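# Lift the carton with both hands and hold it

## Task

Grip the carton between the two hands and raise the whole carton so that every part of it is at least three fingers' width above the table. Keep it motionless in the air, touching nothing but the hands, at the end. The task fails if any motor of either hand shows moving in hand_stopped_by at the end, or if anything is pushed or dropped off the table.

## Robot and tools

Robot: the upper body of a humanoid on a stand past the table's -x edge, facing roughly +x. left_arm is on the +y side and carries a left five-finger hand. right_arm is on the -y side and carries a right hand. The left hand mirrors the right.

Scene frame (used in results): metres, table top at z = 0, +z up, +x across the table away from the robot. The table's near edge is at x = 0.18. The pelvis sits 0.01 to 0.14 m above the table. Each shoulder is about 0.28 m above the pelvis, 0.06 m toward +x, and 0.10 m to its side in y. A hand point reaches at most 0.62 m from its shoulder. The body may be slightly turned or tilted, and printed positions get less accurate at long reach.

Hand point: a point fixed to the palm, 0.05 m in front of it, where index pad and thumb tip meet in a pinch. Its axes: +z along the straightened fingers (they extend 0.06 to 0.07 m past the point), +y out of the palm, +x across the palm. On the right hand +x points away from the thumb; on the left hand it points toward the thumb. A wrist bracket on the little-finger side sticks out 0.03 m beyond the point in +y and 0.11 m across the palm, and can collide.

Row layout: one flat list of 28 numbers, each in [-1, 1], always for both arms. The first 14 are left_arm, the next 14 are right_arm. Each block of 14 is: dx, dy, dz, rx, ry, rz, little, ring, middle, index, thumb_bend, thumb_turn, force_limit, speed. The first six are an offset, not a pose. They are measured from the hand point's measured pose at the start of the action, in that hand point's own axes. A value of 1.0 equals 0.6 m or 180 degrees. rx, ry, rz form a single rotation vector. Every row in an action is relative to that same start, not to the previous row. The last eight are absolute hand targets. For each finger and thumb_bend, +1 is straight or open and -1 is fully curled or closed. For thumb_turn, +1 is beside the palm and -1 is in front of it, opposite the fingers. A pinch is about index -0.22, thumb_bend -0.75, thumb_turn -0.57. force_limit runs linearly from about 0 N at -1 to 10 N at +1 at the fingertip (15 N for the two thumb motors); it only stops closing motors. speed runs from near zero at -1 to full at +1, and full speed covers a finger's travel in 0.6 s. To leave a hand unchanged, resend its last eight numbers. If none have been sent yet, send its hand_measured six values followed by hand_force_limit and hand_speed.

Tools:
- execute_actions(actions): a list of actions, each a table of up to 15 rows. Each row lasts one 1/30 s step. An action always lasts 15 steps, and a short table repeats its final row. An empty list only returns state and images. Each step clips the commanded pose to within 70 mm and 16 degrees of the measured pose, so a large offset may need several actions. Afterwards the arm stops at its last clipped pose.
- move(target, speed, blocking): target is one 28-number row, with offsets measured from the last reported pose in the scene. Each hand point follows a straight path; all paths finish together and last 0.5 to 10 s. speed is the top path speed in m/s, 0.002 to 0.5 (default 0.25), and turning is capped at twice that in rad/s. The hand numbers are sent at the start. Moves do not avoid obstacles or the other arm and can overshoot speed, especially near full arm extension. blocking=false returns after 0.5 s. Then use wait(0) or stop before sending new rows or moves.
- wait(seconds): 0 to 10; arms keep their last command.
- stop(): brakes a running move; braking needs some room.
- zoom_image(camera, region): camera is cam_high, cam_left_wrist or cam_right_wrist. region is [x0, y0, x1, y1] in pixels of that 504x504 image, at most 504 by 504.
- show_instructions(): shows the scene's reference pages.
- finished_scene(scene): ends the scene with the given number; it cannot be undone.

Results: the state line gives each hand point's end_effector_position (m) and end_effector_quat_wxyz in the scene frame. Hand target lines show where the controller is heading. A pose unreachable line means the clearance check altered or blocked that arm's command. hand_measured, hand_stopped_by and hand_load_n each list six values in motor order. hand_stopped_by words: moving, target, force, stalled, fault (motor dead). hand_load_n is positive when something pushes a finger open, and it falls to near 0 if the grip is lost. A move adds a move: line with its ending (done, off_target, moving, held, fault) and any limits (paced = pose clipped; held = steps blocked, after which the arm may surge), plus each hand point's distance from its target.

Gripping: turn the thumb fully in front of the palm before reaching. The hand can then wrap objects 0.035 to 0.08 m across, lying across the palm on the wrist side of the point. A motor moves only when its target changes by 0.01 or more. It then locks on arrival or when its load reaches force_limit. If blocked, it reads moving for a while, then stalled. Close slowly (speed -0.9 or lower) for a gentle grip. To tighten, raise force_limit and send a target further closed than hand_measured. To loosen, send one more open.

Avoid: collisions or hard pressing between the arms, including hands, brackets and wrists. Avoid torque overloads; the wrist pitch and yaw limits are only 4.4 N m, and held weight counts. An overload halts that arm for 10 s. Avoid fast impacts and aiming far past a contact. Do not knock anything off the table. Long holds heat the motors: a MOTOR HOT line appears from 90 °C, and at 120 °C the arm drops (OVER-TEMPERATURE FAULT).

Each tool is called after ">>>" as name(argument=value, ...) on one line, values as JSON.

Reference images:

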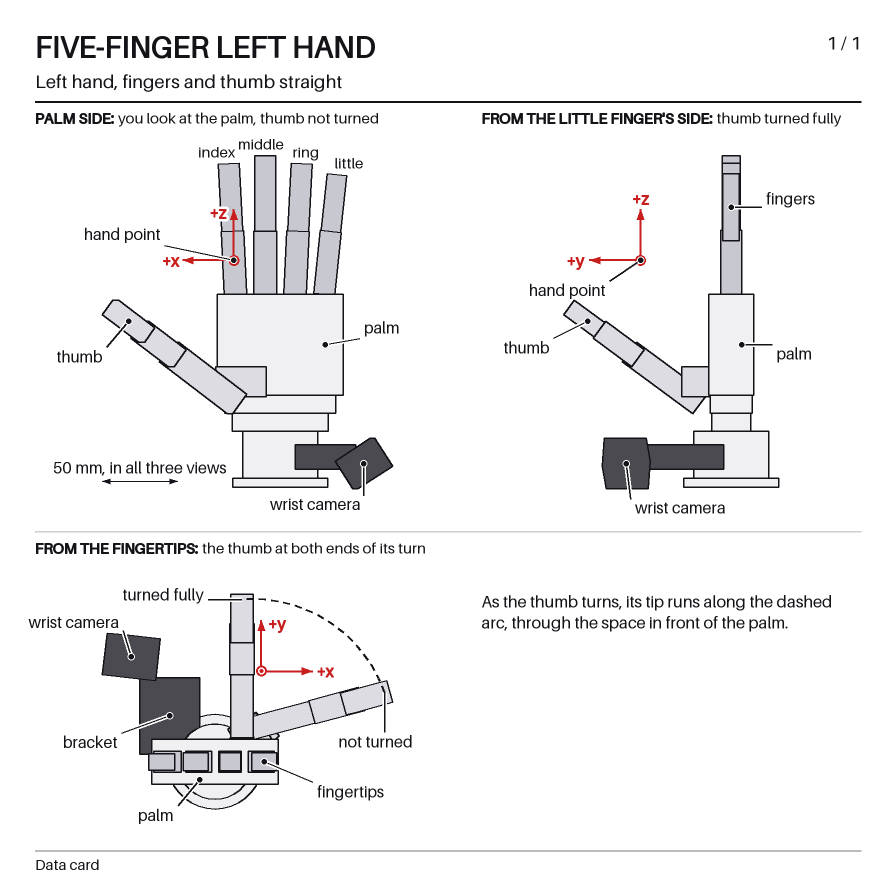

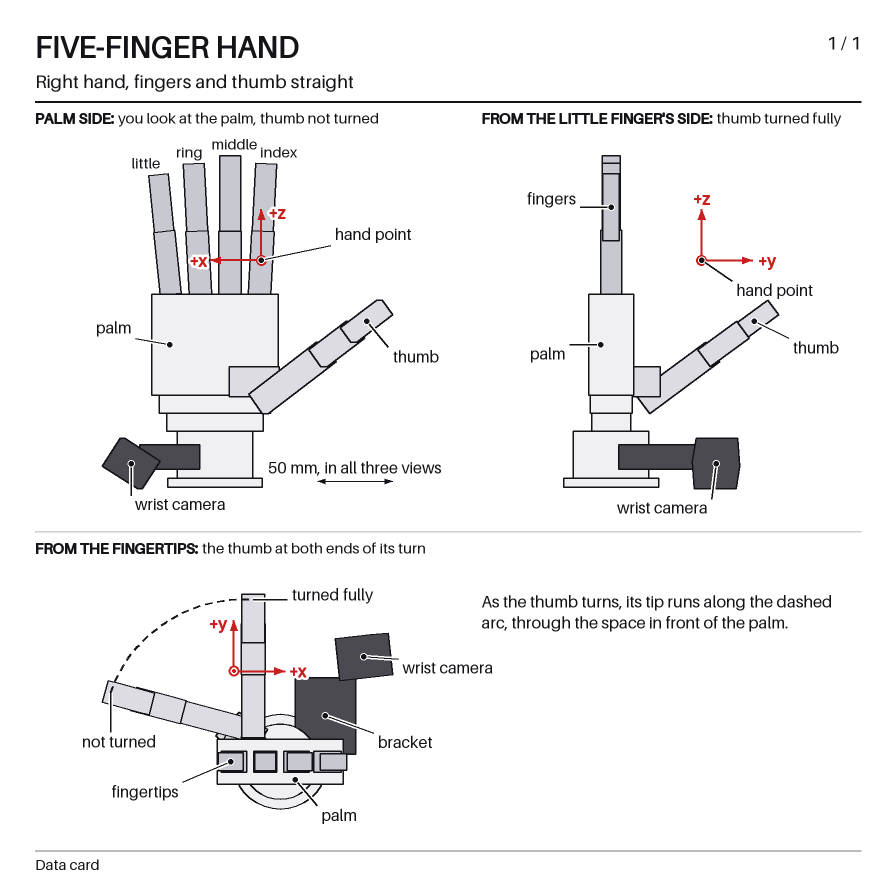

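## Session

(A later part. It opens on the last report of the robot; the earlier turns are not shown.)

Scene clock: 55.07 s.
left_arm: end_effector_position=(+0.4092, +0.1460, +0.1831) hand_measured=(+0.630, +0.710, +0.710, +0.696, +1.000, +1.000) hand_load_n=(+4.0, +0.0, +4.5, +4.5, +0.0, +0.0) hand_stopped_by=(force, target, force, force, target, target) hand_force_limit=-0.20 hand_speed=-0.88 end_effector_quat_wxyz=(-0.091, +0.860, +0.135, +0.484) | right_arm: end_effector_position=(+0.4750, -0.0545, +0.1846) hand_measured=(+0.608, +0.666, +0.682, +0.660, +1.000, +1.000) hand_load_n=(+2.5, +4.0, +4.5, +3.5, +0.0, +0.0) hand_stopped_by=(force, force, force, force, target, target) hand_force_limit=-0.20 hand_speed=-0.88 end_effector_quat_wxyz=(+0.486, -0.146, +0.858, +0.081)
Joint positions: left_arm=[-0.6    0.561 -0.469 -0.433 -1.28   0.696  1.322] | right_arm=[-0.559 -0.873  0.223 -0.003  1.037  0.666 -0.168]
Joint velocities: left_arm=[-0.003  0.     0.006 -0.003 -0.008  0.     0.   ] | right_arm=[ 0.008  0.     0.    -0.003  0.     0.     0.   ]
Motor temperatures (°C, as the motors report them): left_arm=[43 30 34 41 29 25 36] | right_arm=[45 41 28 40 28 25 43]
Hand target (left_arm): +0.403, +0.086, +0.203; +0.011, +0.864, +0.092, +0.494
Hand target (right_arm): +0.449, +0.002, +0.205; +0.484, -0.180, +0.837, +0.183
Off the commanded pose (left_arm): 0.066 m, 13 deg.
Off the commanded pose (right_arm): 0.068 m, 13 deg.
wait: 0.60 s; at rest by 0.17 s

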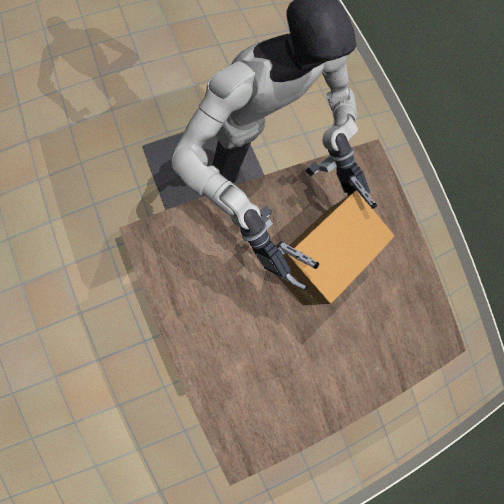

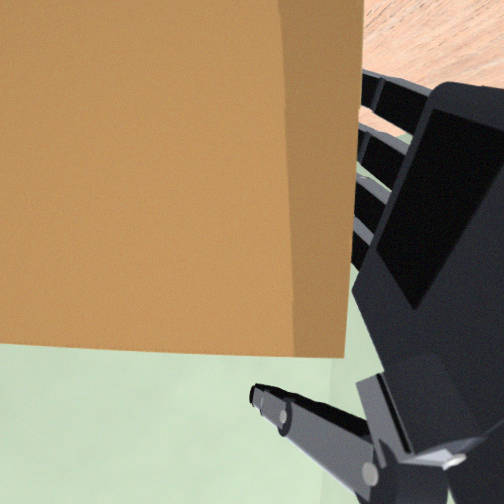

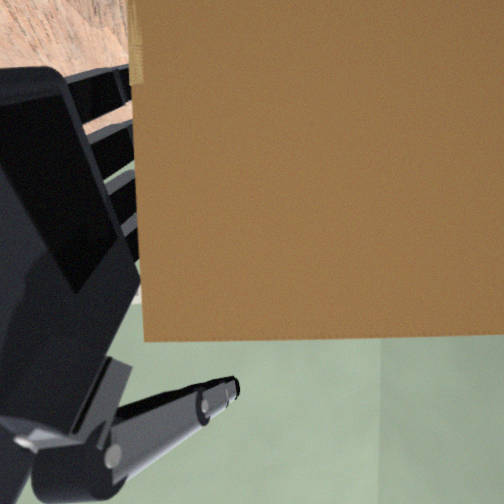

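>>> execute_actions(actions=[])

Scene clock: 55.53 s.
left_arm: end_effector_position=(+0.4092, +0.1460, +0.1831) hand_measured=(+0.630, +0.710, +0.710, +0.696, +1.000, +1.000) hand_load_n=(+4.0, +0.0, +4.5, +4.5, +0.0, +0.0) hand_stopped_by=(force, target, force, force, target, target) hand_force_limit=-0.20 hand_speed=-0.88 end_effector_quat_wxyz=(-0.091, +0.860, +0.135, +0.484) | right_arm: end_effector_position=(+0.4750, -0.0545, +0.1846) hand_measured=(+0.608, +0.666, +0.682, +0.660, +1.000, +1.000) hand_load_n=(+2.5, +4.0, +4.5, +3.5, +0.0, +0.0) hand_stopped_by=(force, force, force, force, target, target) hand_force_limit=-0.20 hand_speed=-0.88 end_effector_quat_wxyz=(+0.486, -0.146, +0.858, +0.081)
Joint positions: left_arm=[-0.6    0.561 -0.469 -0.433 -1.28   0.696  1.322] | right_arm=[-0.559 -0.873  0.223 -0.003  1.037  0.666 -0.168]
Joint velocities: left_arm=[ 0.003 -0.011  0.005 -0.005 -0.006  0.     0.   ] | right_arm=[ 0.     0.005 -0.015 -0.006 -0.003  0.     0.   ]
Motor temperatures (°C, as the motors report them): left_arm=[43 30 34 41 29 25 36] | right_arm=[45 41 28 40 28 25 43]
Hand target (left_arm): +0.403, +0.086, +0.203; +0.011, +0.864, +0.092, +0.494
Hand target (right_arm): +0.449, +0.002, +0.205; +0.484, -0.180, +0.837, +0.183
Off the commanded pose (left_arm): 0.066 m, 13 deg.
Off the commanded pose (right_arm): 0.068 m, 13 deg.

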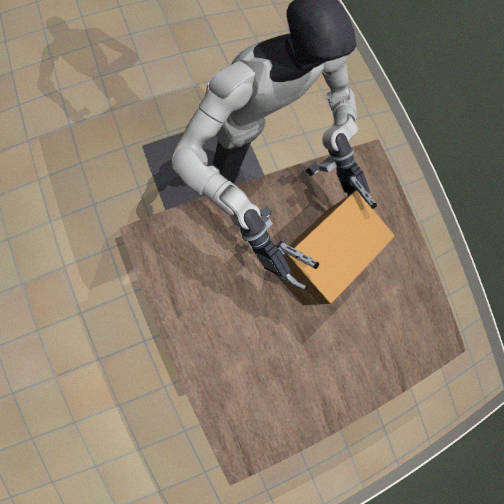

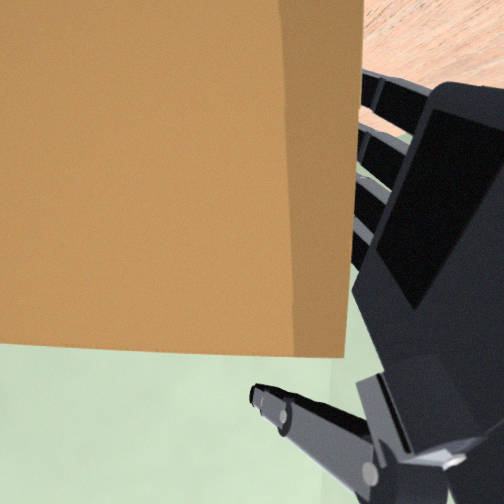

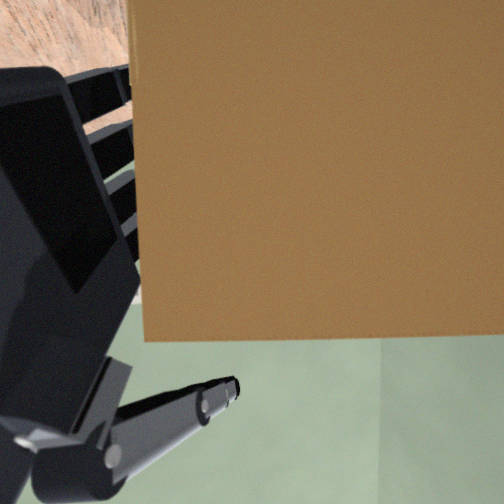

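>>> execute_actions(actions=[[[0.009,0.101,-0.0465,-0.070,-0.001,-0.006,0.5,0.71,0.45,0.45,1,1,-0.2,-0.88,-0.027,0.1085,-0.0236,-0.067,-0.014,0.014,0.5,0.5,0.45,0.45,1,1,-0.2,-0.88],[0.010,0.101,-0.047,-0.070,-0.001,-0.006,0.5,0.71,0.45,0.45,1,1,-0.2,-0.88,-0.028,0.108,-0.0242,-0.067,-0.014,0.014,0.5,0.5,0.45,0.45,1,1,-0.2,-0.88],[0.011,0.101,-0.0476,-0.070,-0.001,-0.006,0.5,0.71,0.45,0.45,1,1,-0.2,-0.88,-0.029,0.1078,-0.0248,-0.067,-0.014,0.014,0.5,0.5,0.45,0.45,1,1,-0.2,-0.88],[0.012,0.101,-0.0482,-0.070,-0.001,-0.006,0.5,0.71,0.45,0.45,1,1,-0.2,-0.88,-0.030,0.1075,-0.0254,-0.067,-0.014,0.014,0.5,0.5,0.45,0.45,1,1,-0.2,-0.88],[0.013,0.101,-0.0488,-0.070,-0.001,-0.006,0.5,0.71,0.45,0.45,1,1,-0.2,-0.88,-0.031,0.1072,-0.026,-0.067,-0.014,0.014,0.5,0.5,0.45,0.45,1,1,-0.2,-0.88],[0.014,0.101,-0.0494,-0.070,-0.001,-0.006,0.5,0.71,0.45,0.45,1,1,-0.2,-0.88,-0.032,0.107,-0.0266,-0.067,-0.014,0.014,0.5,0.5,0.45,0.45,1,1,-0.2,-0.88],[0.015,0.101,-0.050,-0.070,-0.001,-0.006,0.5,0.71,0.45,0.45,1,1,-0.2,-0.88,-0.033,0.1066,-0.0272,-0.067,-0.014,0.014,0.5,0.5,0.45,0.45,1,1,-0.2,-0.88],[0.016,0.101,-0.0506,-0.070,-0.001,-0.006,0.5,0.71,0.45,0.45,1,1,-0.2,-0.88,-0.034,0.1063,-0.0278,-0.067,-0.014,0.014,0.5,0.5,0.45,0.45,1,1,-0.2,-0.88],[0.017,0.101,-0.0512,-0.070,-0.001,-0.006,0.5,0.71,0.45,0.45,1,1,-0.2,-0.88,-0.035,0.106,-0.0284,-0.067,-0.014,0.014,0.5,0.5,0.45,0.45,1,1,-0.2,-0.88],[0.018,0.101,-0.0518,-0.070,-0.001,-0.006,0.5,0.71,0.45,0.45,1,1,-0.2,-0.88,-0.036,0.1057,-0.029,-0.067,-0.014,0.014,0.5,0.5,0.45,0.45,1,1,-0.2,-0.88],[0.019,0.101,-0.0524,-0.070,-0.001,-0.006,0.5,0.71,0.45,0.45,1,1,-0.2,-0.88,-0.0375,0.1054,-0.030,-0.067,-0.014,0.014,0.5,0.5,0.45,0.45,1,1,-0.2,-0.88]]])

>>> wait(seconds=0.4)

Scene clock: 59.50 s.
left_arm: end_effector_position=(+0.4109, +0.1448, +0.1971) hand_measured=(+0.630, +0.710, +0.710, +0.696, +1.000, +1.000) hand_load_n=(+8.0, +0.0, +4.5, +3.0, +0.0, +0.0) hand_stopped_by=(force, target, force, force, target, target) hand_force_limit=-0.20 hand_speed=-0.88 end_effector_quat_wxyz=(-0.088, +0.856, +0.140, +0.490) | right_arm: end_effector_position=(+0.4762, -0.0567, +0.1985) hand_measured=(+0.608, +0.666, +0.682, +0.660, +1.000, +1.000) hand_load_n=(+4.5, +5.5, +3.5, +2.5, +0.0, +0.0) hand_stopped_by=(force, force, force, force, target, target) hand_force_limit=-0.20 hand_speed=-0.88 end_effector_quat_wxyz=(+0.493, -0.139, +0.855, +0.086)
Joint positions: left_arm=[-0.629  0.553 -0.447 -0.456 -1.319  0.717  1.367] | right_arm=[-0.555 -0.874  0.164 -0.035  1.051  0.71  -0.173]
Joint velocities: left_arm=[-0.101 -0.014  0.063 -0.063  0.    -0.035  0.044] | right_arm=[-0.078 -0.002 -0.138 -0.071  0.     0.    -0.02 ]
Motor temperatures (°C, as the motors report them): left_arm=[43 30 34 41 30 24 38] | right_arm=[45 41 28 41 28 25 47]
Hand target (left_arm): +0.403, +0.084, +0.210; +0.008, +0.865, +0.090, +0.494
Hand target (right_arm): +0.448, -0.000, +0.214; +0.484, -0.178, +0.837, +0.184
Off the commanded pose (left_arm): 0.064 m, 13 deg.
Off the commanded pose (right_arm): 0.067 m, 12 deg.

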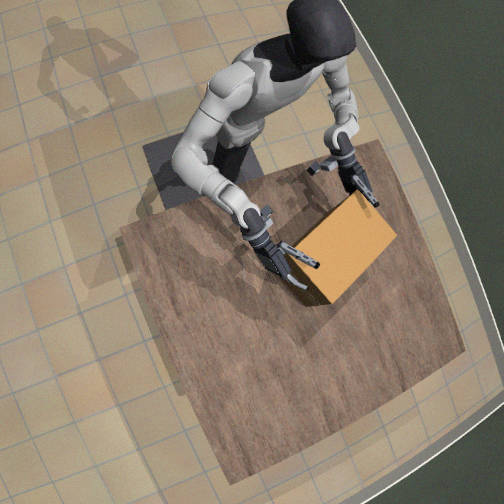

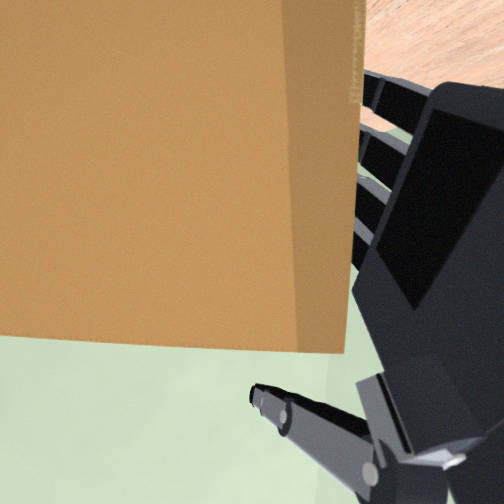

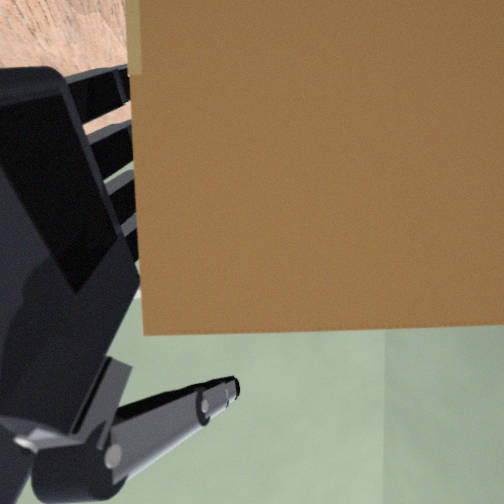

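Scene clock: 59.90 s.
left_arm: end_effector_position=(+0.4123, +0.1456, +0.2015) hand_measured=(+0.630, +0.710, +0.710, +0.696, +1.000, +1.000) hand_load_n=(+9.0, +0.0, +4.0, +2.5, +0.0, +0.0) hand_stopped_by=(force, target, force, force, target, target) hand_force_limit=-0.20 hand_speed=-0.88 end_effector_quat_wxyz=(-0.088, +0.853, +0.143, +0.495) | right_arm: end_effector_position=(+0.4776, -0.0562, +0.2036) hand_measured=(+0.608, +0.666, +0.682, +0.660, +1.000, +1.000) hand_load_n=(+5.5, +5.5, +3.0, +2.0, +0.0, +0.0) hand_stopped_by=(force, force, force, force, target, target) hand_force_limit=-0.20 hand_speed=-0.88 end_effector_quat_wxyz=(+0.498, -0.138, +0.852, +0.087)
Joint positions: left_arm=[-0.635  0.552 -0.442 -0.459 -1.319  0.715  1.371] | right_arm=[-0.56  -0.874  0.156 -0.039  1.051  0.711 -0.174]
Joint velocities: left_arm=[ 0.003 -0.008 -0.002  0.006 -0.005  0.     0.   ] | right_arm=[ 0.005 -0.002  0.    -0.006 -0.002  0.     0.   ]
Motor temperatures (°C, as the motors report them): left_arm=[43 30 34 42 30 24 39] | right_arm=[45 41 28 41 28 25 47]
Hand target (left_arm): +0.403, +0.084, +0.210; +0.008, +0.865, +0.090, +0.494
Hand target (right_arm): +0.448, -0.000, +0.214; +0.484, -0.178, +0.837, +0.184
Off the commanded pose (left_arm): 0.065 m, 13 deg.
Off the commanded pose (right_arm): 0.067 m, 12 deg.
wait: 0.40 s; at rest by 0.23 s

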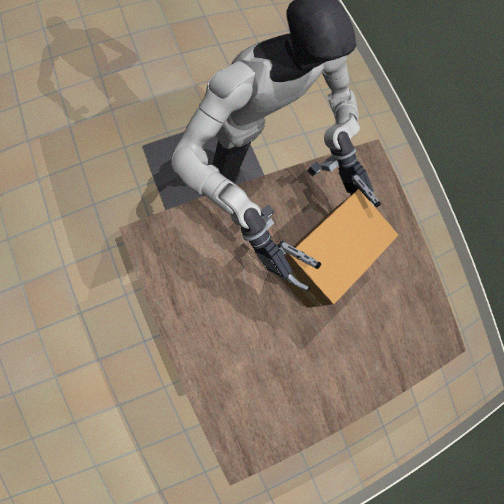

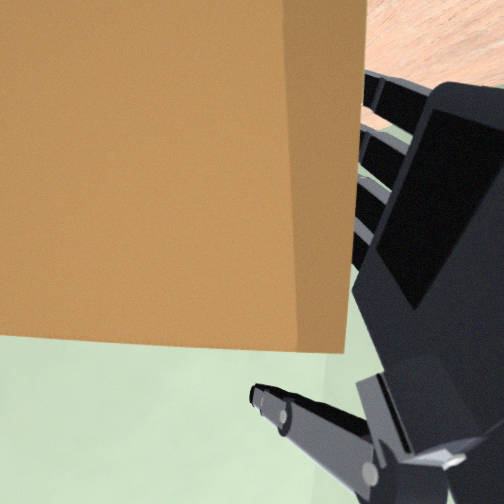

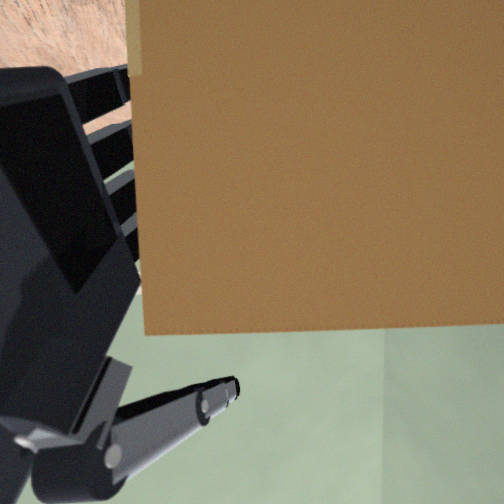

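>>> execute_actions(actions=[[[-0.007,0.1,-0.0415,-0.0695,-0.010,0,0.5,0.71,0.45,0.45,1,1,-0.2,-0.88,-0.011,0.109,-0.0175,-0.067,-0.004,0.009,0.5,0.5,0.45,0.45,1,1,-0.2,-0.88],[-0.004,0.1,-0.0425,-0.0695,-0.010,0,0.5,0.71,0.45,0.45,1,1,-0.2,-0.88,-0.014,0.1085,-0.0185,-0.067,-0.004,0.009,0.5,0.5,0.45,0.45,1,1,-0.2,-0.88],[-0.001,0.1,-0.0435,-0.0695,-0.010,0,0.5,0.71,0.45,0.45,1,1,-0.2,-0.88,-0.017,0.108,-0.0195,-0.067,-0.004,0.009,0.5,0.5,0.45,0.45,1,1,-0.2,-0.88],[0.002,0.1,-0.0445,-0.0695,-0.010,0,0.5,0.71,0.45,0.45,1,1,-0.2,-0.88,-0.020,0.108,-0.0205,-0.067,-0.004,0.009,0.5,0.5,0.45,0.45,1,1,-0.2,-0.88],[0.005,0.1,-0.0455,-0.0695,-0.010,0,0.5,0.71,0.45,0.45,1,1,-0.2,-0.88,-0.023,0.108,-0.0215,-0.067,-0.004,0.009,0.5,0.5,0.45,0.45,1,1,-0.2,-0.88],[0.008,0.1,-0.0465,-0.0695,-0.010,0,0.5,0.71,0.45,0.45,1,1,-0.2,-0.88,-0.026,0.108,-0.0225,-0.067,-0.004,0.009,0.5,0.5,0.45,0.45,1,1,-0.2,-0.88],[0.011,0.1,-0.0475,-0.0695,-0.010,0,0.5,0.71,0.45,0.45,1,1,-0.2,-0.88,-0.029,0.108,-0.0235,-0.067,-0.004,0.009,0.5,0.5,0.45,0.45,1,1,-0.2,-0.88],[0.014,0.1,-0.0485,-0.0695,-0.010,0,0.5,0.71,0.45,0.45,1,1,-0.2,-0.88,-0.032,0.108,-0.0245,-0.067,-0.004,0.009,0.5,0.5,0.45,0.45,1,1,-0.2,-0.88],[0.017,0.1,-0.0495,-0.0695,-0.010,0,0.5,0.71,0.45,0.45,1,1,-0.2,-0.88,-0.035,0.108,-0.0255,-0.067,-0.004,0.009,0.5,0.5,0.45,0.45,1,1,-0.2,-0.88],[0.020,0.1,-0.0505,-0.0695,-0.010,0,0.5,0.71,0.45,0.45,1,1,-0.2,-0.88,-0.038,0.108,-0.0265,-0.067,-0.004,0.009,0.5,0.5,0.45,0.45,1,1,-0.2,-0.88],[0.023,0.1,-0.0515,-0.0695,-0.010,0,0.5,0.71,0.45,0.45,1,1,-0.2,-0.88,-0.041,0.108,-0.0275,-0.067,-0.004,0.009,0.5,0.5,0.45,0.45,1,1,-0.2,-0.88],[0.026,0.1,-0.0525,-0.0695,-0.010,0,0.5,0.71,0.45,0.45,1,1,-0.2,-0.88,-0.044,0.108,-0.0285,-0.067,-0.004,0.009,0.5,0.5,0.45,0.45,1,1,-0.2,-0.88],[0.029,0.1,-0.0535,-0.0695,-0.010,0,0.5,0.71,0.45,0.45,1,1,-0.2,-0.88,-0.047,0.108,-0.0295,-0.067,-0.004,0.009,0.5,0.5,0.45,0.45,1,1,-0.2,-0.88],[0.031,0.1,-0.0543,-0.0695,-0.010,0,0.5,0.71,0.45,0.45,1,1,-0.2,-0.88,-0.049,0.108,-0.0303,-0.067,-0.004,0.009,0.5,0.5,0.45,0.45,1,1,-0.2,-0.88]]])

>>> wait(seconds=0.4)

Scene clock: 61.43 s.
left_arm: end_effector_position=(+0.4175, +0.1464, +0.2252) hand_measured=(+0.630, +0.710, +0.710, +0.694, +1.000, +1.000) hand_load_n=(+10.0, +0.0, +4.0, +2.0, +0.0, +0.0) hand_stopped_by=(force, target, force, force, target, target) hand_force_limit=-0.20 hand_speed=-0.88 end_effector_quat_wxyz=(-0.086, +0.852, +0.148, +0.494) | right_arm: end_effector_position=(+0.4823, -0.0545, +0.2271) hand_measured=(+0.608, +0.666, +0.682, +0.660, +1.000, +1.000) hand_load_n=(+6.0, +5.5, +2.5, +2.0, +0.0, +0.0) hand_stopped_by=(force, force, force, force, target, target) hand_force_limit=-0.20 hand_speed=-0.88 end_effector_quat_wxyz=(+0.499, -0.139, +0.851, +0.086)
Joint positions: left_arm=[-0.726  0.546 -0.391 -0.462 -1.453  0.774  1.478] | right_arm=[-0.625 -0.89   0.102 -0.06   1.094  0.822 -0.2  ]
Joint velocities: left_arm=[-0.179 -0.021  0.095  0.    -0.27   0.094  0.221] | right_arm=[-0.135 -0.014 -0.124 -0.041  0.072  0.229 -0.076]
Motor temperatures (°C, as the motors report them): left_arm=[44 30 34 42 30 25 40] | right_arm=[46 41 28 42 28 26 49]
Hand target (left_arm): +0.408, +0.085, +0.235; +0.009, +0.865, +0.090, +0.494
Hand target (right_arm): +0.452, +0.001, +0.240; +0.484, -0.182, +0.836, +0.183
Off the commanded pose (left_arm): 0.065 m, 13 deg.
Off the commanded pose (right_arm): 0.066 m, 12 deg.

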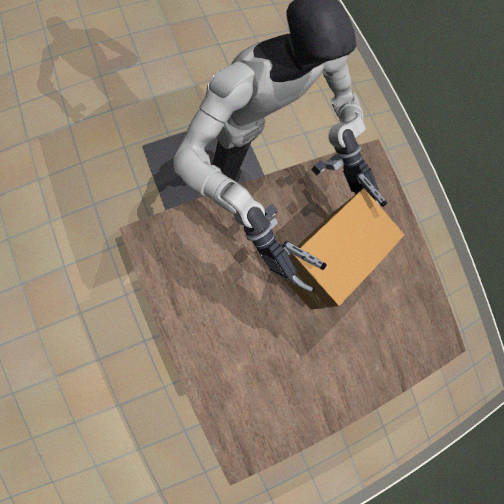

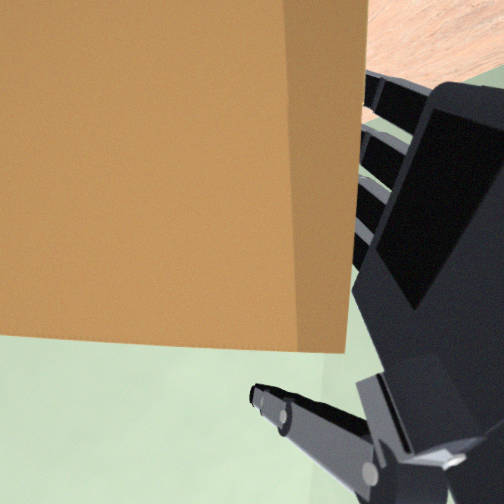

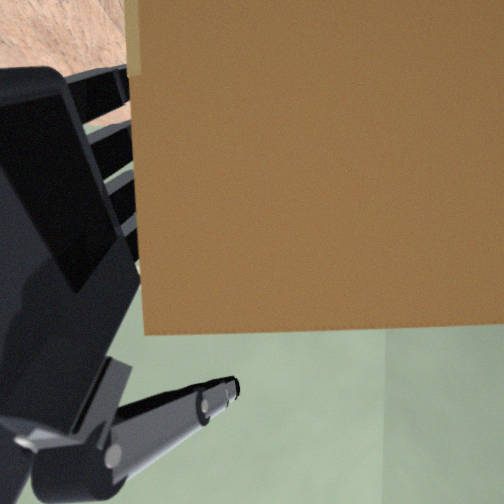

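Scene clock: 61.83 s.
left_arm: end_effector_position=(+0.4179, +0.1461, +0.2280) hand_measured=(+0.630, +0.710, +0.710, +0.694, +1.000, +1.000) hand_load_n=(+10.0, +0.0, +3.5, +2.0, +0.0, +0.0) hand_stopped_by=(force, target, force, force, target, target) hand_force_limit=-0.20 hand_speed=-0.88 end_effector_quat_wxyz=(-0.085, +0.852, +0.149, +0.494) | right_arm: end_effector_position=(+0.4830, -0.0545, +0.2298) hand_measured=(+0.608, +0.666, +0.682, +0.660, +1.000, +1.000) hand_load_n=(+6.0, +5.5, +2.5, +2.0, +0.0, +0.0) hand_stopped_by=(force, force, force, force, target, target) hand_force_limit=-0.20 hand_speed=-0.88 end_effector_quat_wxyz=(+0.500, -0.139, +0.850, +0.085)
Joint positions: left_arm=[-0.736  0.545 -0.385 -0.462 -1.467  0.78   1.489] | right_arm=[-0.632 -0.89   0.095 -0.063  1.096  0.835 -0.205]
Joint velocities: left_arm=[ 0.    -0.005  0.    -0.003 -0.012  0.     0.   ] | right_arm=[0.003 0.003 0.002 0.003 0.006 0.    0.   ]
Motor temperatures (°C, as the motors report them): left_arm=[44 30 34 42 30 25 41] | right_arm=[47 41 28 42 28 26 49]
Hand target (left_arm): +0.408, +0.085, +0.235; +0.009, +0.865, +0.090, +0.494
Hand target (right_arm): +0.452, +0.001, +0.240; +0.484, -0.182, +0.836, +0.183
Off the commanded pose (left_arm): 0.064 m, 13 deg.
Off the commanded pose (right_arm): 0.066 m, 12 deg.
wait: 0.40 s; at rest by 0.20 s

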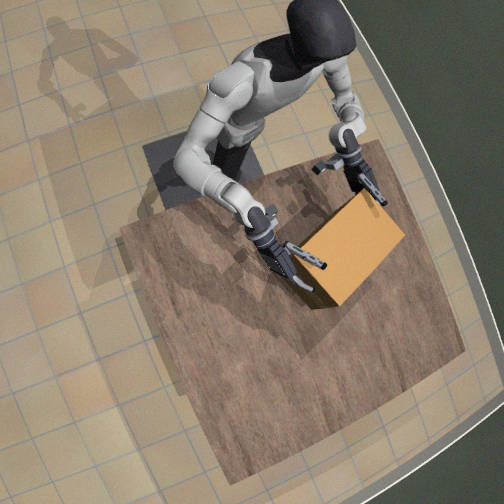

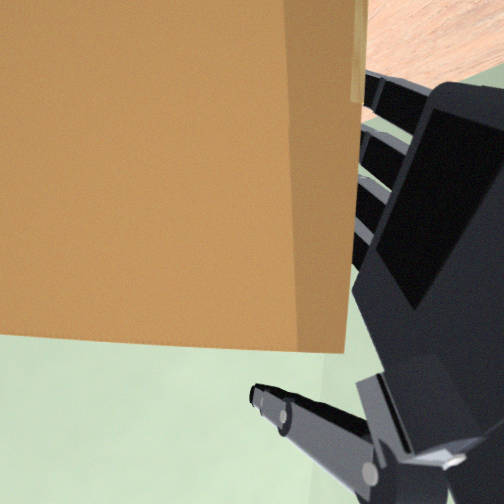

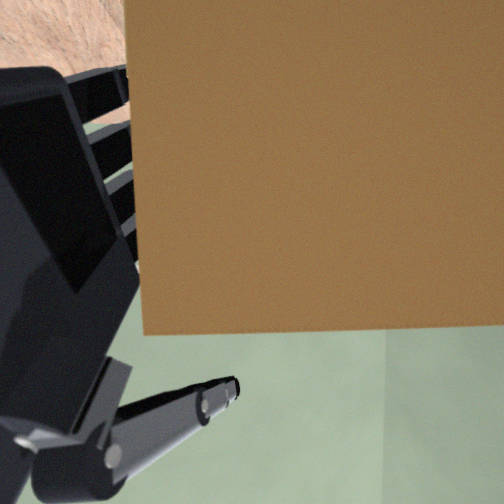

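>>> execute_actions(actions=[[[-0.009,0.099,-0.0386,-0.0695,-0.010,0.004,0.5,0.71,0.45,0.45,1,1,-0.2,-0.88,-0.0095,0.108,-0.0152,-0.067,-0.003,0.010,0.5,0.5,0.45,0.45,1,1,-0.2,-0.88],[-0.006,0.099,-0.0372,-0.0695,-0.010,0.004,0.5,0.71,0.45,0.45,1,1,-0.2,-0.88,-0.0125,0.108,-0.0138,-0.067,-0.003,0.010,0.5,0.5,0.45,0.45,1,1,-0.2,-0.88],[-0.003,0.099,-0.0358,-0.0695,-0.010,0.004,0.5,0.71,0.45,0.45,1,1,-0.2,-0.88,-0.0155,0.108,-0.0124,-0.067,-0.003,0.010,0.5,0.5,0.45,0.45,1,1,-0.2,-0.88],[0,0.099,-0.0344,-0.0695,-0.010,0.004,0.5,0.71,0.45,0.45,1,1,-0.2,-0.88,-0.0185,0.108,-0.011,-0.067,-0.003,0.010,0.5,0.5,0.45,0.45,1,1,-0.2,-0.88],[0.003,0.099,-0.033,-0.0695,-0.010,0.004,0.5,0.71,0.45,0.45,1,1,-0.2,-0.88,-0.0215,0.108,-0.0096,-0.067,-0.003,0.010,0.5,0.5,0.45,0.45,1,1,-0.2,-0.88],[0.006,0.099,-0.0316,-0.0695,-0.010,0.004,0.5,0.71,0.45,0.45,1,1,-0.2,-0.88,-0.0245,0.108,-0.0082,-0.067,-0.003,0.010,0.5,0.5,0.45,0.45,1,1,-0.2,-0.88],[0.009,0.099,-0.0302,-0.0695,-0.010,0.004,0.5,0.71,0.45,0.45,1,1,-0.2,-0.88,-0.0275,0.108,-0.0068,-0.067,-0.003,0.010,0.5,0.5,0.45,0.45,1,1,-0.2,-0.88],[0.012,0.099,-0.0288,-0.0695,-0.010,0.004,0.5,0.71,0.45,0.45,1,1,-0.2,-0.88,-0.0305,0.108,-0.0054,-0.067,-0.003,0.010,0.5,0.5,0.45,0.45,1,1,-0.2,-0.88],[0.015,0.099,-0.0274,-0.0695,-0.010,0.004,0.5,0.71,0.45,0.45,1,1,-0.2,-0.88,-0.0335,0.108,-0.004,-0.067,-0.003,0.010,0.5,0.5,0.45,0.45,1,1,-0.2,-0.88],[0.018,0.099,-0.026,-0.0695,-0.010,0.004,0.5,0.71,0.45,0.45,1,1,-0.2,-0.88,-0.0365,0.108,-0.0026,-0.067,-0.003,0.010,0.5,0.5,0.45,0.45,1,1,-0.2,-0.88],[0.021,0.099,-0.0246,-0.0695,-0.010,0.004,0.5,0.71,0.45,0.45,1,1,-0.2,-0.88,-0.0395,0.108,-0.0012,-0.067,-0.003,0.010,0.5,0.5,0.45,0.45,1,1,-0.2,-0.88],[0.024,0.099,-0.0232,-0.0695,-0.010,0.004,0.5,0.71,0.45,0.45,1,1,-0.2,-0.88,-0.0425,0.108,0.0002,-0.067,-0.003,0.010,0.5,0.5,0.45,0.45,1,1,-0.2,-0.88],[0.027,0.099,-0.0218,-0.0695,-0.010,0.004,0.5,0.71,0.45,0.45,1,1,-0.2,-0.88,-0.0455,0.108,0.0016,-0.067,-0.003,0.010,0.5,0.5,0.45,0.45,1,1,-0.2,-0.88],[0.030,0.099,-0.0204,-0.0695,-0.010,0.004,0.5,0.71,0.45,0.45,1,1,-0.2,-0.88,-0.0485,0.108,0.003,-0.067,-0.003,0.010,0.5,0.5,0.45,0.45,1,1,-0.2,-0.88],[0.032,0.099,-0.0195,-0.0695,-0.010,0.004,0.5,0.71,0.45,0.45,1,1,-0.2,-0.88,-0.0505,0.108,0.004,-0.067,-0.003,0.010,0.5,0.5,0.45,0.45,1,1,-0.2,-0.88]]])

>>> wait(seconds=0.4)

Scene clock: 63.17 s.
left_arm: end_effector_position=(+0.4353, +0.1522, +0.2448) hand_measured=(+0.630, +0.710, +0.710, +0.694, +1.000, +1.000) hand_load_n=(+10.0, +0.0, +3.5, +2.0, +0.0, +0.0) hand_stopped_by=(force, target, force, force, target, target) hand_force_limit=-0.20 hand_speed=-0.88 end_effector_quat_wxyz=(-0.082, +0.852, +0.153, +0.494) | right_arm: end_effector_position=(+0.4996, -0.0493, +0.2470) hand_measured=(+0.610, +0.666, +0.682, +0.660, +1.000, +1.000) hand_load_n=(+8.0, +5.5, +1.5, +0.5, +0.0, +0.0) hand_stopped_by=(force, force, force, force, target, target) hand_force_limit=-0.20 hand_speed=-0.88 end_effector_quat_wxyz=(+0.501, -0.133, +0.851, +0.088)
Joint positions: left_arm=[-0.839  0.544 -0.339 -0.366 -1.527  0.824  1.482] | right_arm=[-0.76  -0.865  0.097  0.026  1.084  0.899 -0.197]
Joint velocities: left_arm=[-0.222  0.     0.107  0.259 -0.08   0.11  -0.08 ] | right_arm=[-0.308  0.069  0.058  0.281 -0.078  0.119  0.072]
Motor temperatures (°C, as the motors report them): left_arm=[45 31 34 42 30 25 42] | right_arm=[48 41 28 42 28 27 51]
Hand target (left_arm): +0.429, +0.092, +0.253; +0.008, +0.865, +0.092, +0.494
Hand target (right_arm): +0.473, +0.008, +0.258; +0.485, -0.179, +0.836, +0.183
Off the commanded pose (left_arm): 0.062 m, 13 deg.
Off the commanded pose (right_arm): 0.066 m, 12 deg.

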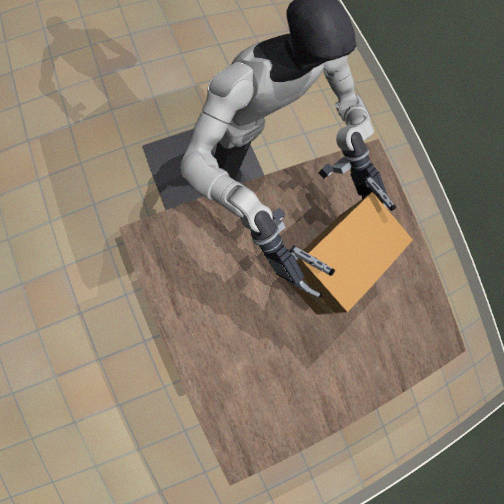

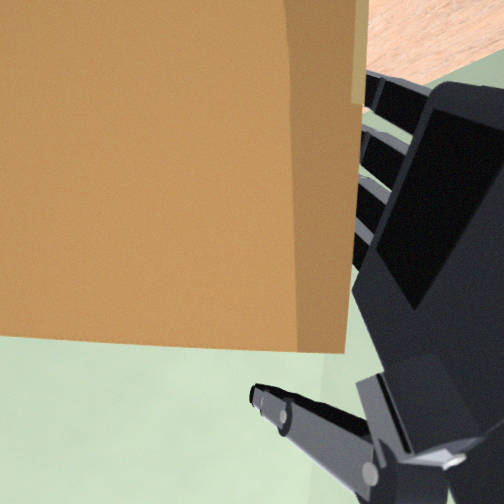

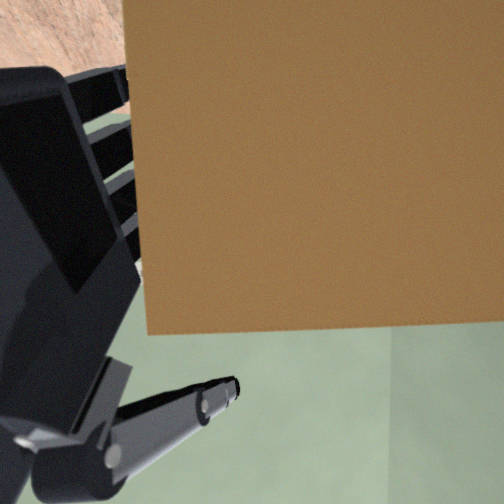

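Scene clock: 63.57 s.
left_arm: end_effector_position=(+0.4381, +0.1533, +0.2471) hand_measured=(+0.630, +0.710, +0.710, +0.694, +1.000, +1.000) hand_load_n=(+10.0, +0.0, +3.5, +2.0, +0.0, +0.0) hand_stopped_by=(force, target, force, force, target, target) hand_force_limit=-0.20 hand_speed=-0.88 end_effector_quat_wxyz=(-0.082, +0.852, +0.153, +0.494) | right_arm: end_effector_position=(+0.5022, -0.0483, +0.2487) hand_measured=(+0.610, +0.666, +0.682, +0.660, +1.000, +1.000) hand_load_n=(+8.0, +5.5, +1.5, +0.5, +0.0, +0.0) hand_stopped_by=(force, force, force, force, target, target) hand_force_limit=-0.20 hand_speed=-0.88 end_effector_quat_wxyz=(+0.500, -0.133, +0.851, +0.088)
Joint positions: left_arm=[-0.855  0.544 -0.332 -0.35  -1.533  0.832  1.477] | right_arm=[-0.781 -0.861  0.102  0.044  1.078  0.908 -0.192]
Joint velocities: left_arm=[-0.002 -0.015 -0.006  0.005  0.002  0.     0.   ] | right_arm=[-0.002  0.012 -0.015  0.003  0.012  0.     0.   ]
Motor temperatures (°C, as the motors report them): left_arm=[45 31 34 42 30 25 42] | right_arm=[48 41 28 42 28 27 51]
Hand target (left_arm): +0.429, +0.092, +0.253; +0.008, +0.865, +0.092, +0.494
Hand target (right_arm): +0.473, +0.008, +0.258; +0.485, -0.179, +0.836, +0.183
Off the commanded pose (left_arm): 0.063 m, 13 deg.
Off the commanded pose (right_arm): 0.065 m, 12 deg.
wait: 0.40 s; at rest by 0.23 s

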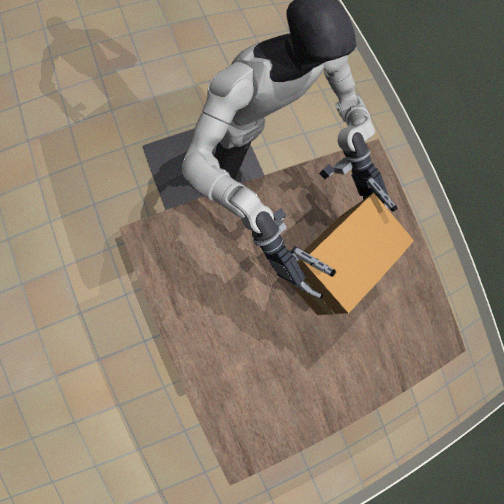

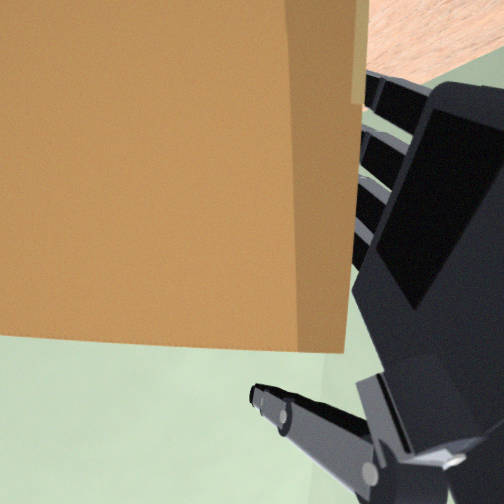

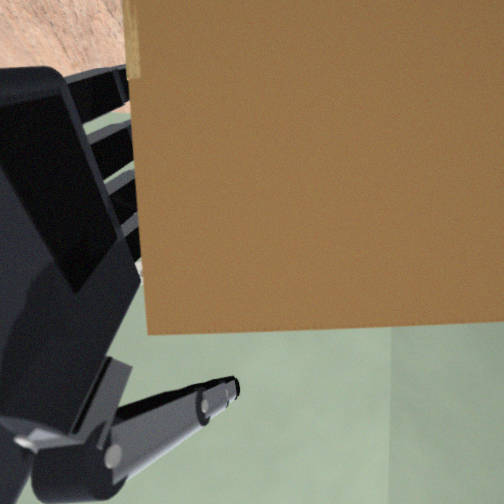

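>>> execute_actions(actions=[[[-0.0114,0.0993,-0.0358,-0.069,-0.010,0.0064,0.5,0.71,0.45,0.45,1,1,-0.2,-0.88,-0.0087,0.108,-0.0113,-0.068,-0.002,0.0045,0.5,0.5,0.45,0.45,1,1,-0.2,-0.88],[-0.0094,0.0996,-0.0369,-0.069,-0.010,0.0068,0.5,0.71,0.45,0.45,1,1,-0.2,-0.88,-0.0107,0.108,-0.0124,-0.068,-0.002,0.004,0.5,0.5,0.45,0.45,1,1,-0.2,-0.88],[-0.0074,0.0999,-0.038,-0.069,-0.010,0.0072,0.5,0.71,0.45,0.45,1,1,-0.2,-0.88,-0.0127,0.108,-0.0135,-0.068,-0.002,0.0035,0.5,0.5,0.45,0.45,1,1,-0.2,-0.88],[-0.0054,0.1002,-0.0391,-0.069,-0.010,0.0076,0.5,0.71,0.45,0.45,1,1,-0.2,-0.88,-0.0147,0.108,-0.0146,-0.068,-0.002,0.003,0.5,0.5,0.45,0.45,1,1,-0.2,-0.88],[-0.0034,0.1005,-0.0402,-0.069,-0.010,0.008,0.5,0.71,0.45,0.45,1,1,-0.2,-0.88,-0.0167,0.108,-0.0157,-0.068,-0.002,0.0025,0.5,0.5,0.45,0.45,1,1,-0.2,-0.88],[-0.0014,0.1008,-0.0413,-0.069,-0.010,0.0084,0.5,0.71,0.45,0.45,1,1,-0.2,-0.88,-0.0187,0.108,-0.0168,-0.068,-0.002,0.002,0.5,0.5,0.45,0.45,1,1,-0.2,-0.88],[0.0006,0.101,-0.0424,-0.069,-0.010,0.0088,0.5,0.71,0.45,0.45,1,1,-0.2,-0.88,-0.0207,0.108,-0.0179,-0.068,-0.002,0.0015,0.5,0.5,0.45,0.45,1,1,-0.2,-0.88],[0.0026,0.101,-0.0435,-0.069,-0.010,0.0092,0.5,0.71,0.45,0.45,1,1,-0.2,-0.88,-0.0227,0.108,-0.019,-0.068,-0.002,0.001,0.5,0.5,0.45,0.45,1,1,-0.2,-0.88],[0.0046,0.101,-0.0446,-0.069,-0.010,0.0096,0.5,0.71,0.45,0.45,1,1,-0.2,-0.88,-0.0247,0.108,-0.0201,-0.068,-0.002,0.0005,0.5,0.5,0.45,0.45,1,1,-0.2,-0.88],[0.0066,0.101,-0.0457,-0.069,-0.010,0.010,0.5,0.71,0.45,0.45,1,1,-0.2,-0.88,-0.0267,0.108,-0.0212,-0.068,-0.002,0,0.5,0.5,0.45,0.45,1,1,-0.2,-0.88],[0.0086,0.101,-0.0468,-0.069,-0.010,0.010,0.5,0.71,0.45,0.45,1,1,-0.2,-0.88,-0.0287,0.108,-0.0223,-0.068,-0.002,0,0.5,0.5,0.45,0.45,1,1,-0.2,-0.88],[0.0106,0.101,-0.0479,-0.069,-0.010,0.010,0.5,0.71,0.45,0.45,1,1,-0.2,-0.88,-0.0307,0.108,-0.0234,-0.068,-0.002,0,0.5,0.5,0.45,0.45,1,1,-0.2,-0.88]]])

>>> wait(seconds=1)

Scene clock: 64.90 s.
left_arm: end_effector_position=(+0.4416, +0.1526, +0.2634) hand_measured=(+0.630, +0.710, +0.710, +0.694, +1.000, +1.000) hand_load_n=(+8.5, +0.0, +4.0, +2.5, +0.0, +0.0) hand_stopped_by=(force, target, force, force, target, target) hand_force_limit=-0.20 hand_speed=-0.88 end_effector_quat_wxyz=(-0.081, +0.853, +0.150, +0.493) | right_arm: end_effector_position=(+0.5061, -0.0475, +0.2644) hand_measured=(+0.610, +0.666, +0.682, +0.660, +1.000, +1.000) hand_load_n=(+6.0, +5.5, +2.5, +1.5, +0.0, +0.0) hand_stopped_by=(force, force, force, force, target, target) hand_force_limit=-0.20 hand_speed=-0.88 end_effector_quat_wxyz=(+0.501, -0.139, +0.850, +0.086)
Joint positions: left_arm=[-0.926  0.537 -0.297 -0.323 -1.616  0.881  1.54 ] | right_arm=[-0.849 -0.868  0.081  0.064  1.068  0.98  -0.176]
Joint velocities: left_arm=[-0.064 -0.037  0.052 -0.005 -0.067  0.036  0.073] | right_arm=[-0.055  0.008 -0.067 -0.002 -0.008  0.079  0.   ]
Motor temperatures (°C, as the motors report them): left_arm=[46 31 34 42 30 25 43] | right_arm=[49 41 28 42 29 28 52]
Hand target (left_arm): +0.432, +0.091, +0.269; +0.006, +0.867, +0.087, +0.491
Hand target (right_arm): +0.477, +0.008, +0.274; +0.485, -0.188, +0.835, +0.178
Off the commanded pose (left_arm): 0.064 m, 12 deg.
Off the commanded pose (right_arm): 0.066 m, 12 deg.

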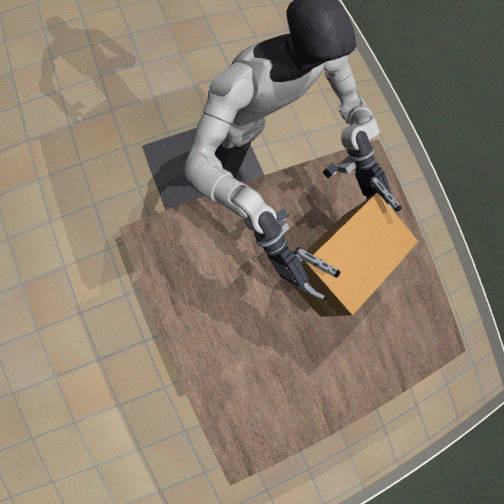

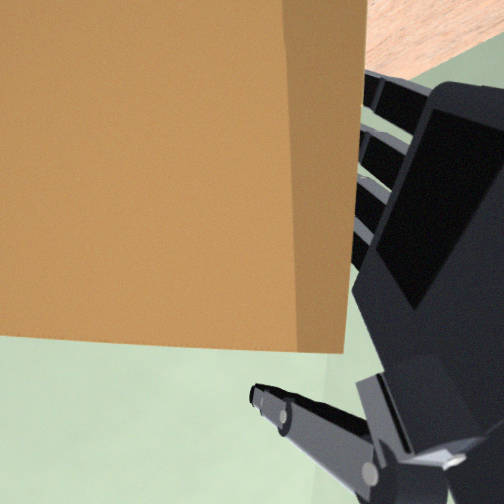

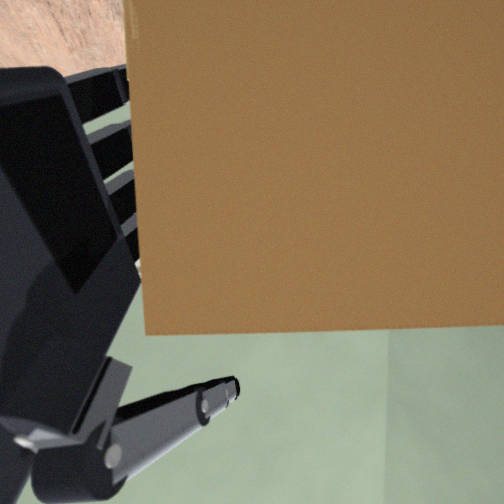

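Scene clock: 65.90 s.
left_arm: end_effector_position=(+0.4416, +0.1521, +0.2633) hand_measured=(+0.630, +0.710, +0.710, +0.694, +1.000, +1.000) hand_load_n=(+8.5, +0.0, +4.0, +2.5, +0.0, +0.0) hand_stopped_by=(force, target, force, force, target, target) hand_force_limit=-0.20 hand_speed=-0.88 end_effector_quat_wxyz=(-0.080, +0.854, +0.150, +0.491) | right_arm: end_effector_position=(+0.5059, -0.0480, +0.2644) hand_measured=(+0.610, +0.666, +0.682, +0.660, +1.000, +1.000) hand_load_n=(+6.5, +5.5, +2.0, +1.5, +0.0, +0.0) hand_stopped_by=(force, force, force, force, target, target) hand_force_limit=-0.20 hand_speed=-0.88 end_effector_quat_wxyz=(+0.499, -0.139, +0.851, +0.085)
Joint positions: left_arm=[-0.928  0.534 -0.295 -0.321 -1.62   0.884  1.544] | right_arm=[-0.85  -0.868  0.076  0.063  1.068  0.988 -0.176]
Joint velocities: left_arm=[ 0.003 -0.012  0.     0.005  0.009  0.     0.   ] | right_arm=[ 0.003  0.009 -0.011 -0.011 -0.012  0.     0.   ]
Motor temperatures (°C, as the motors report them): left_arm=[47 31 34 43 30 25 44] | right_arm=[50 41 28 42 29 28 53]
Hand target (left_arm): +0.432, +0.091, +0.269; +0.006, +0.867, +0.087, +0.491
Hand target (right_arm): +0.477, +0.008, +0.274; +0.485, -0.188, +0.835, +0.178
Off the commanded pose (left_arm): 0.063 m, 12 deg.
Off the commanded pose (right_arm): 0.066 m, 12 deg.
wait: 1.00 s; at rest by 0.17 s

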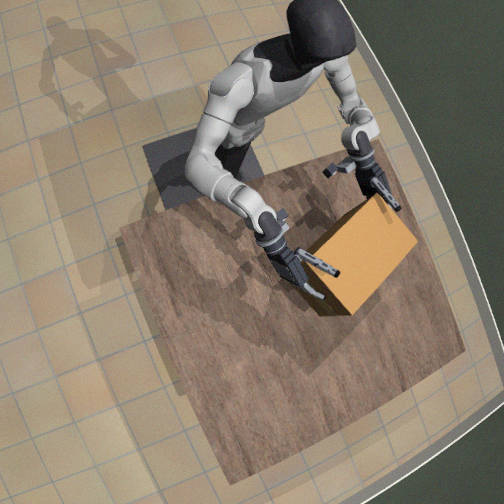

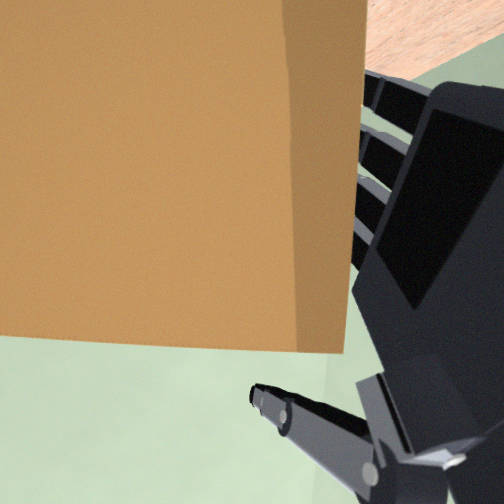

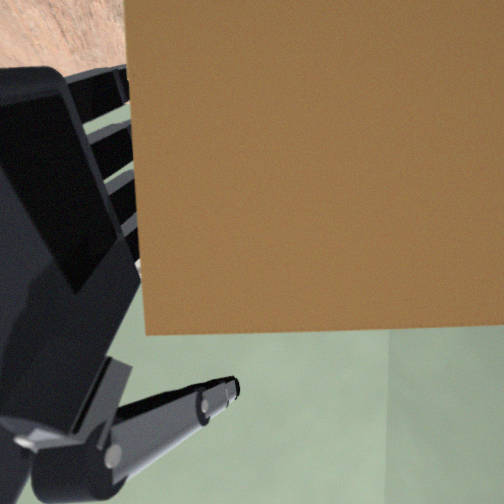

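Lifted about 0.08 m and steady.

>>> finished_scene(scene=1)

The scene is finished: the task was done.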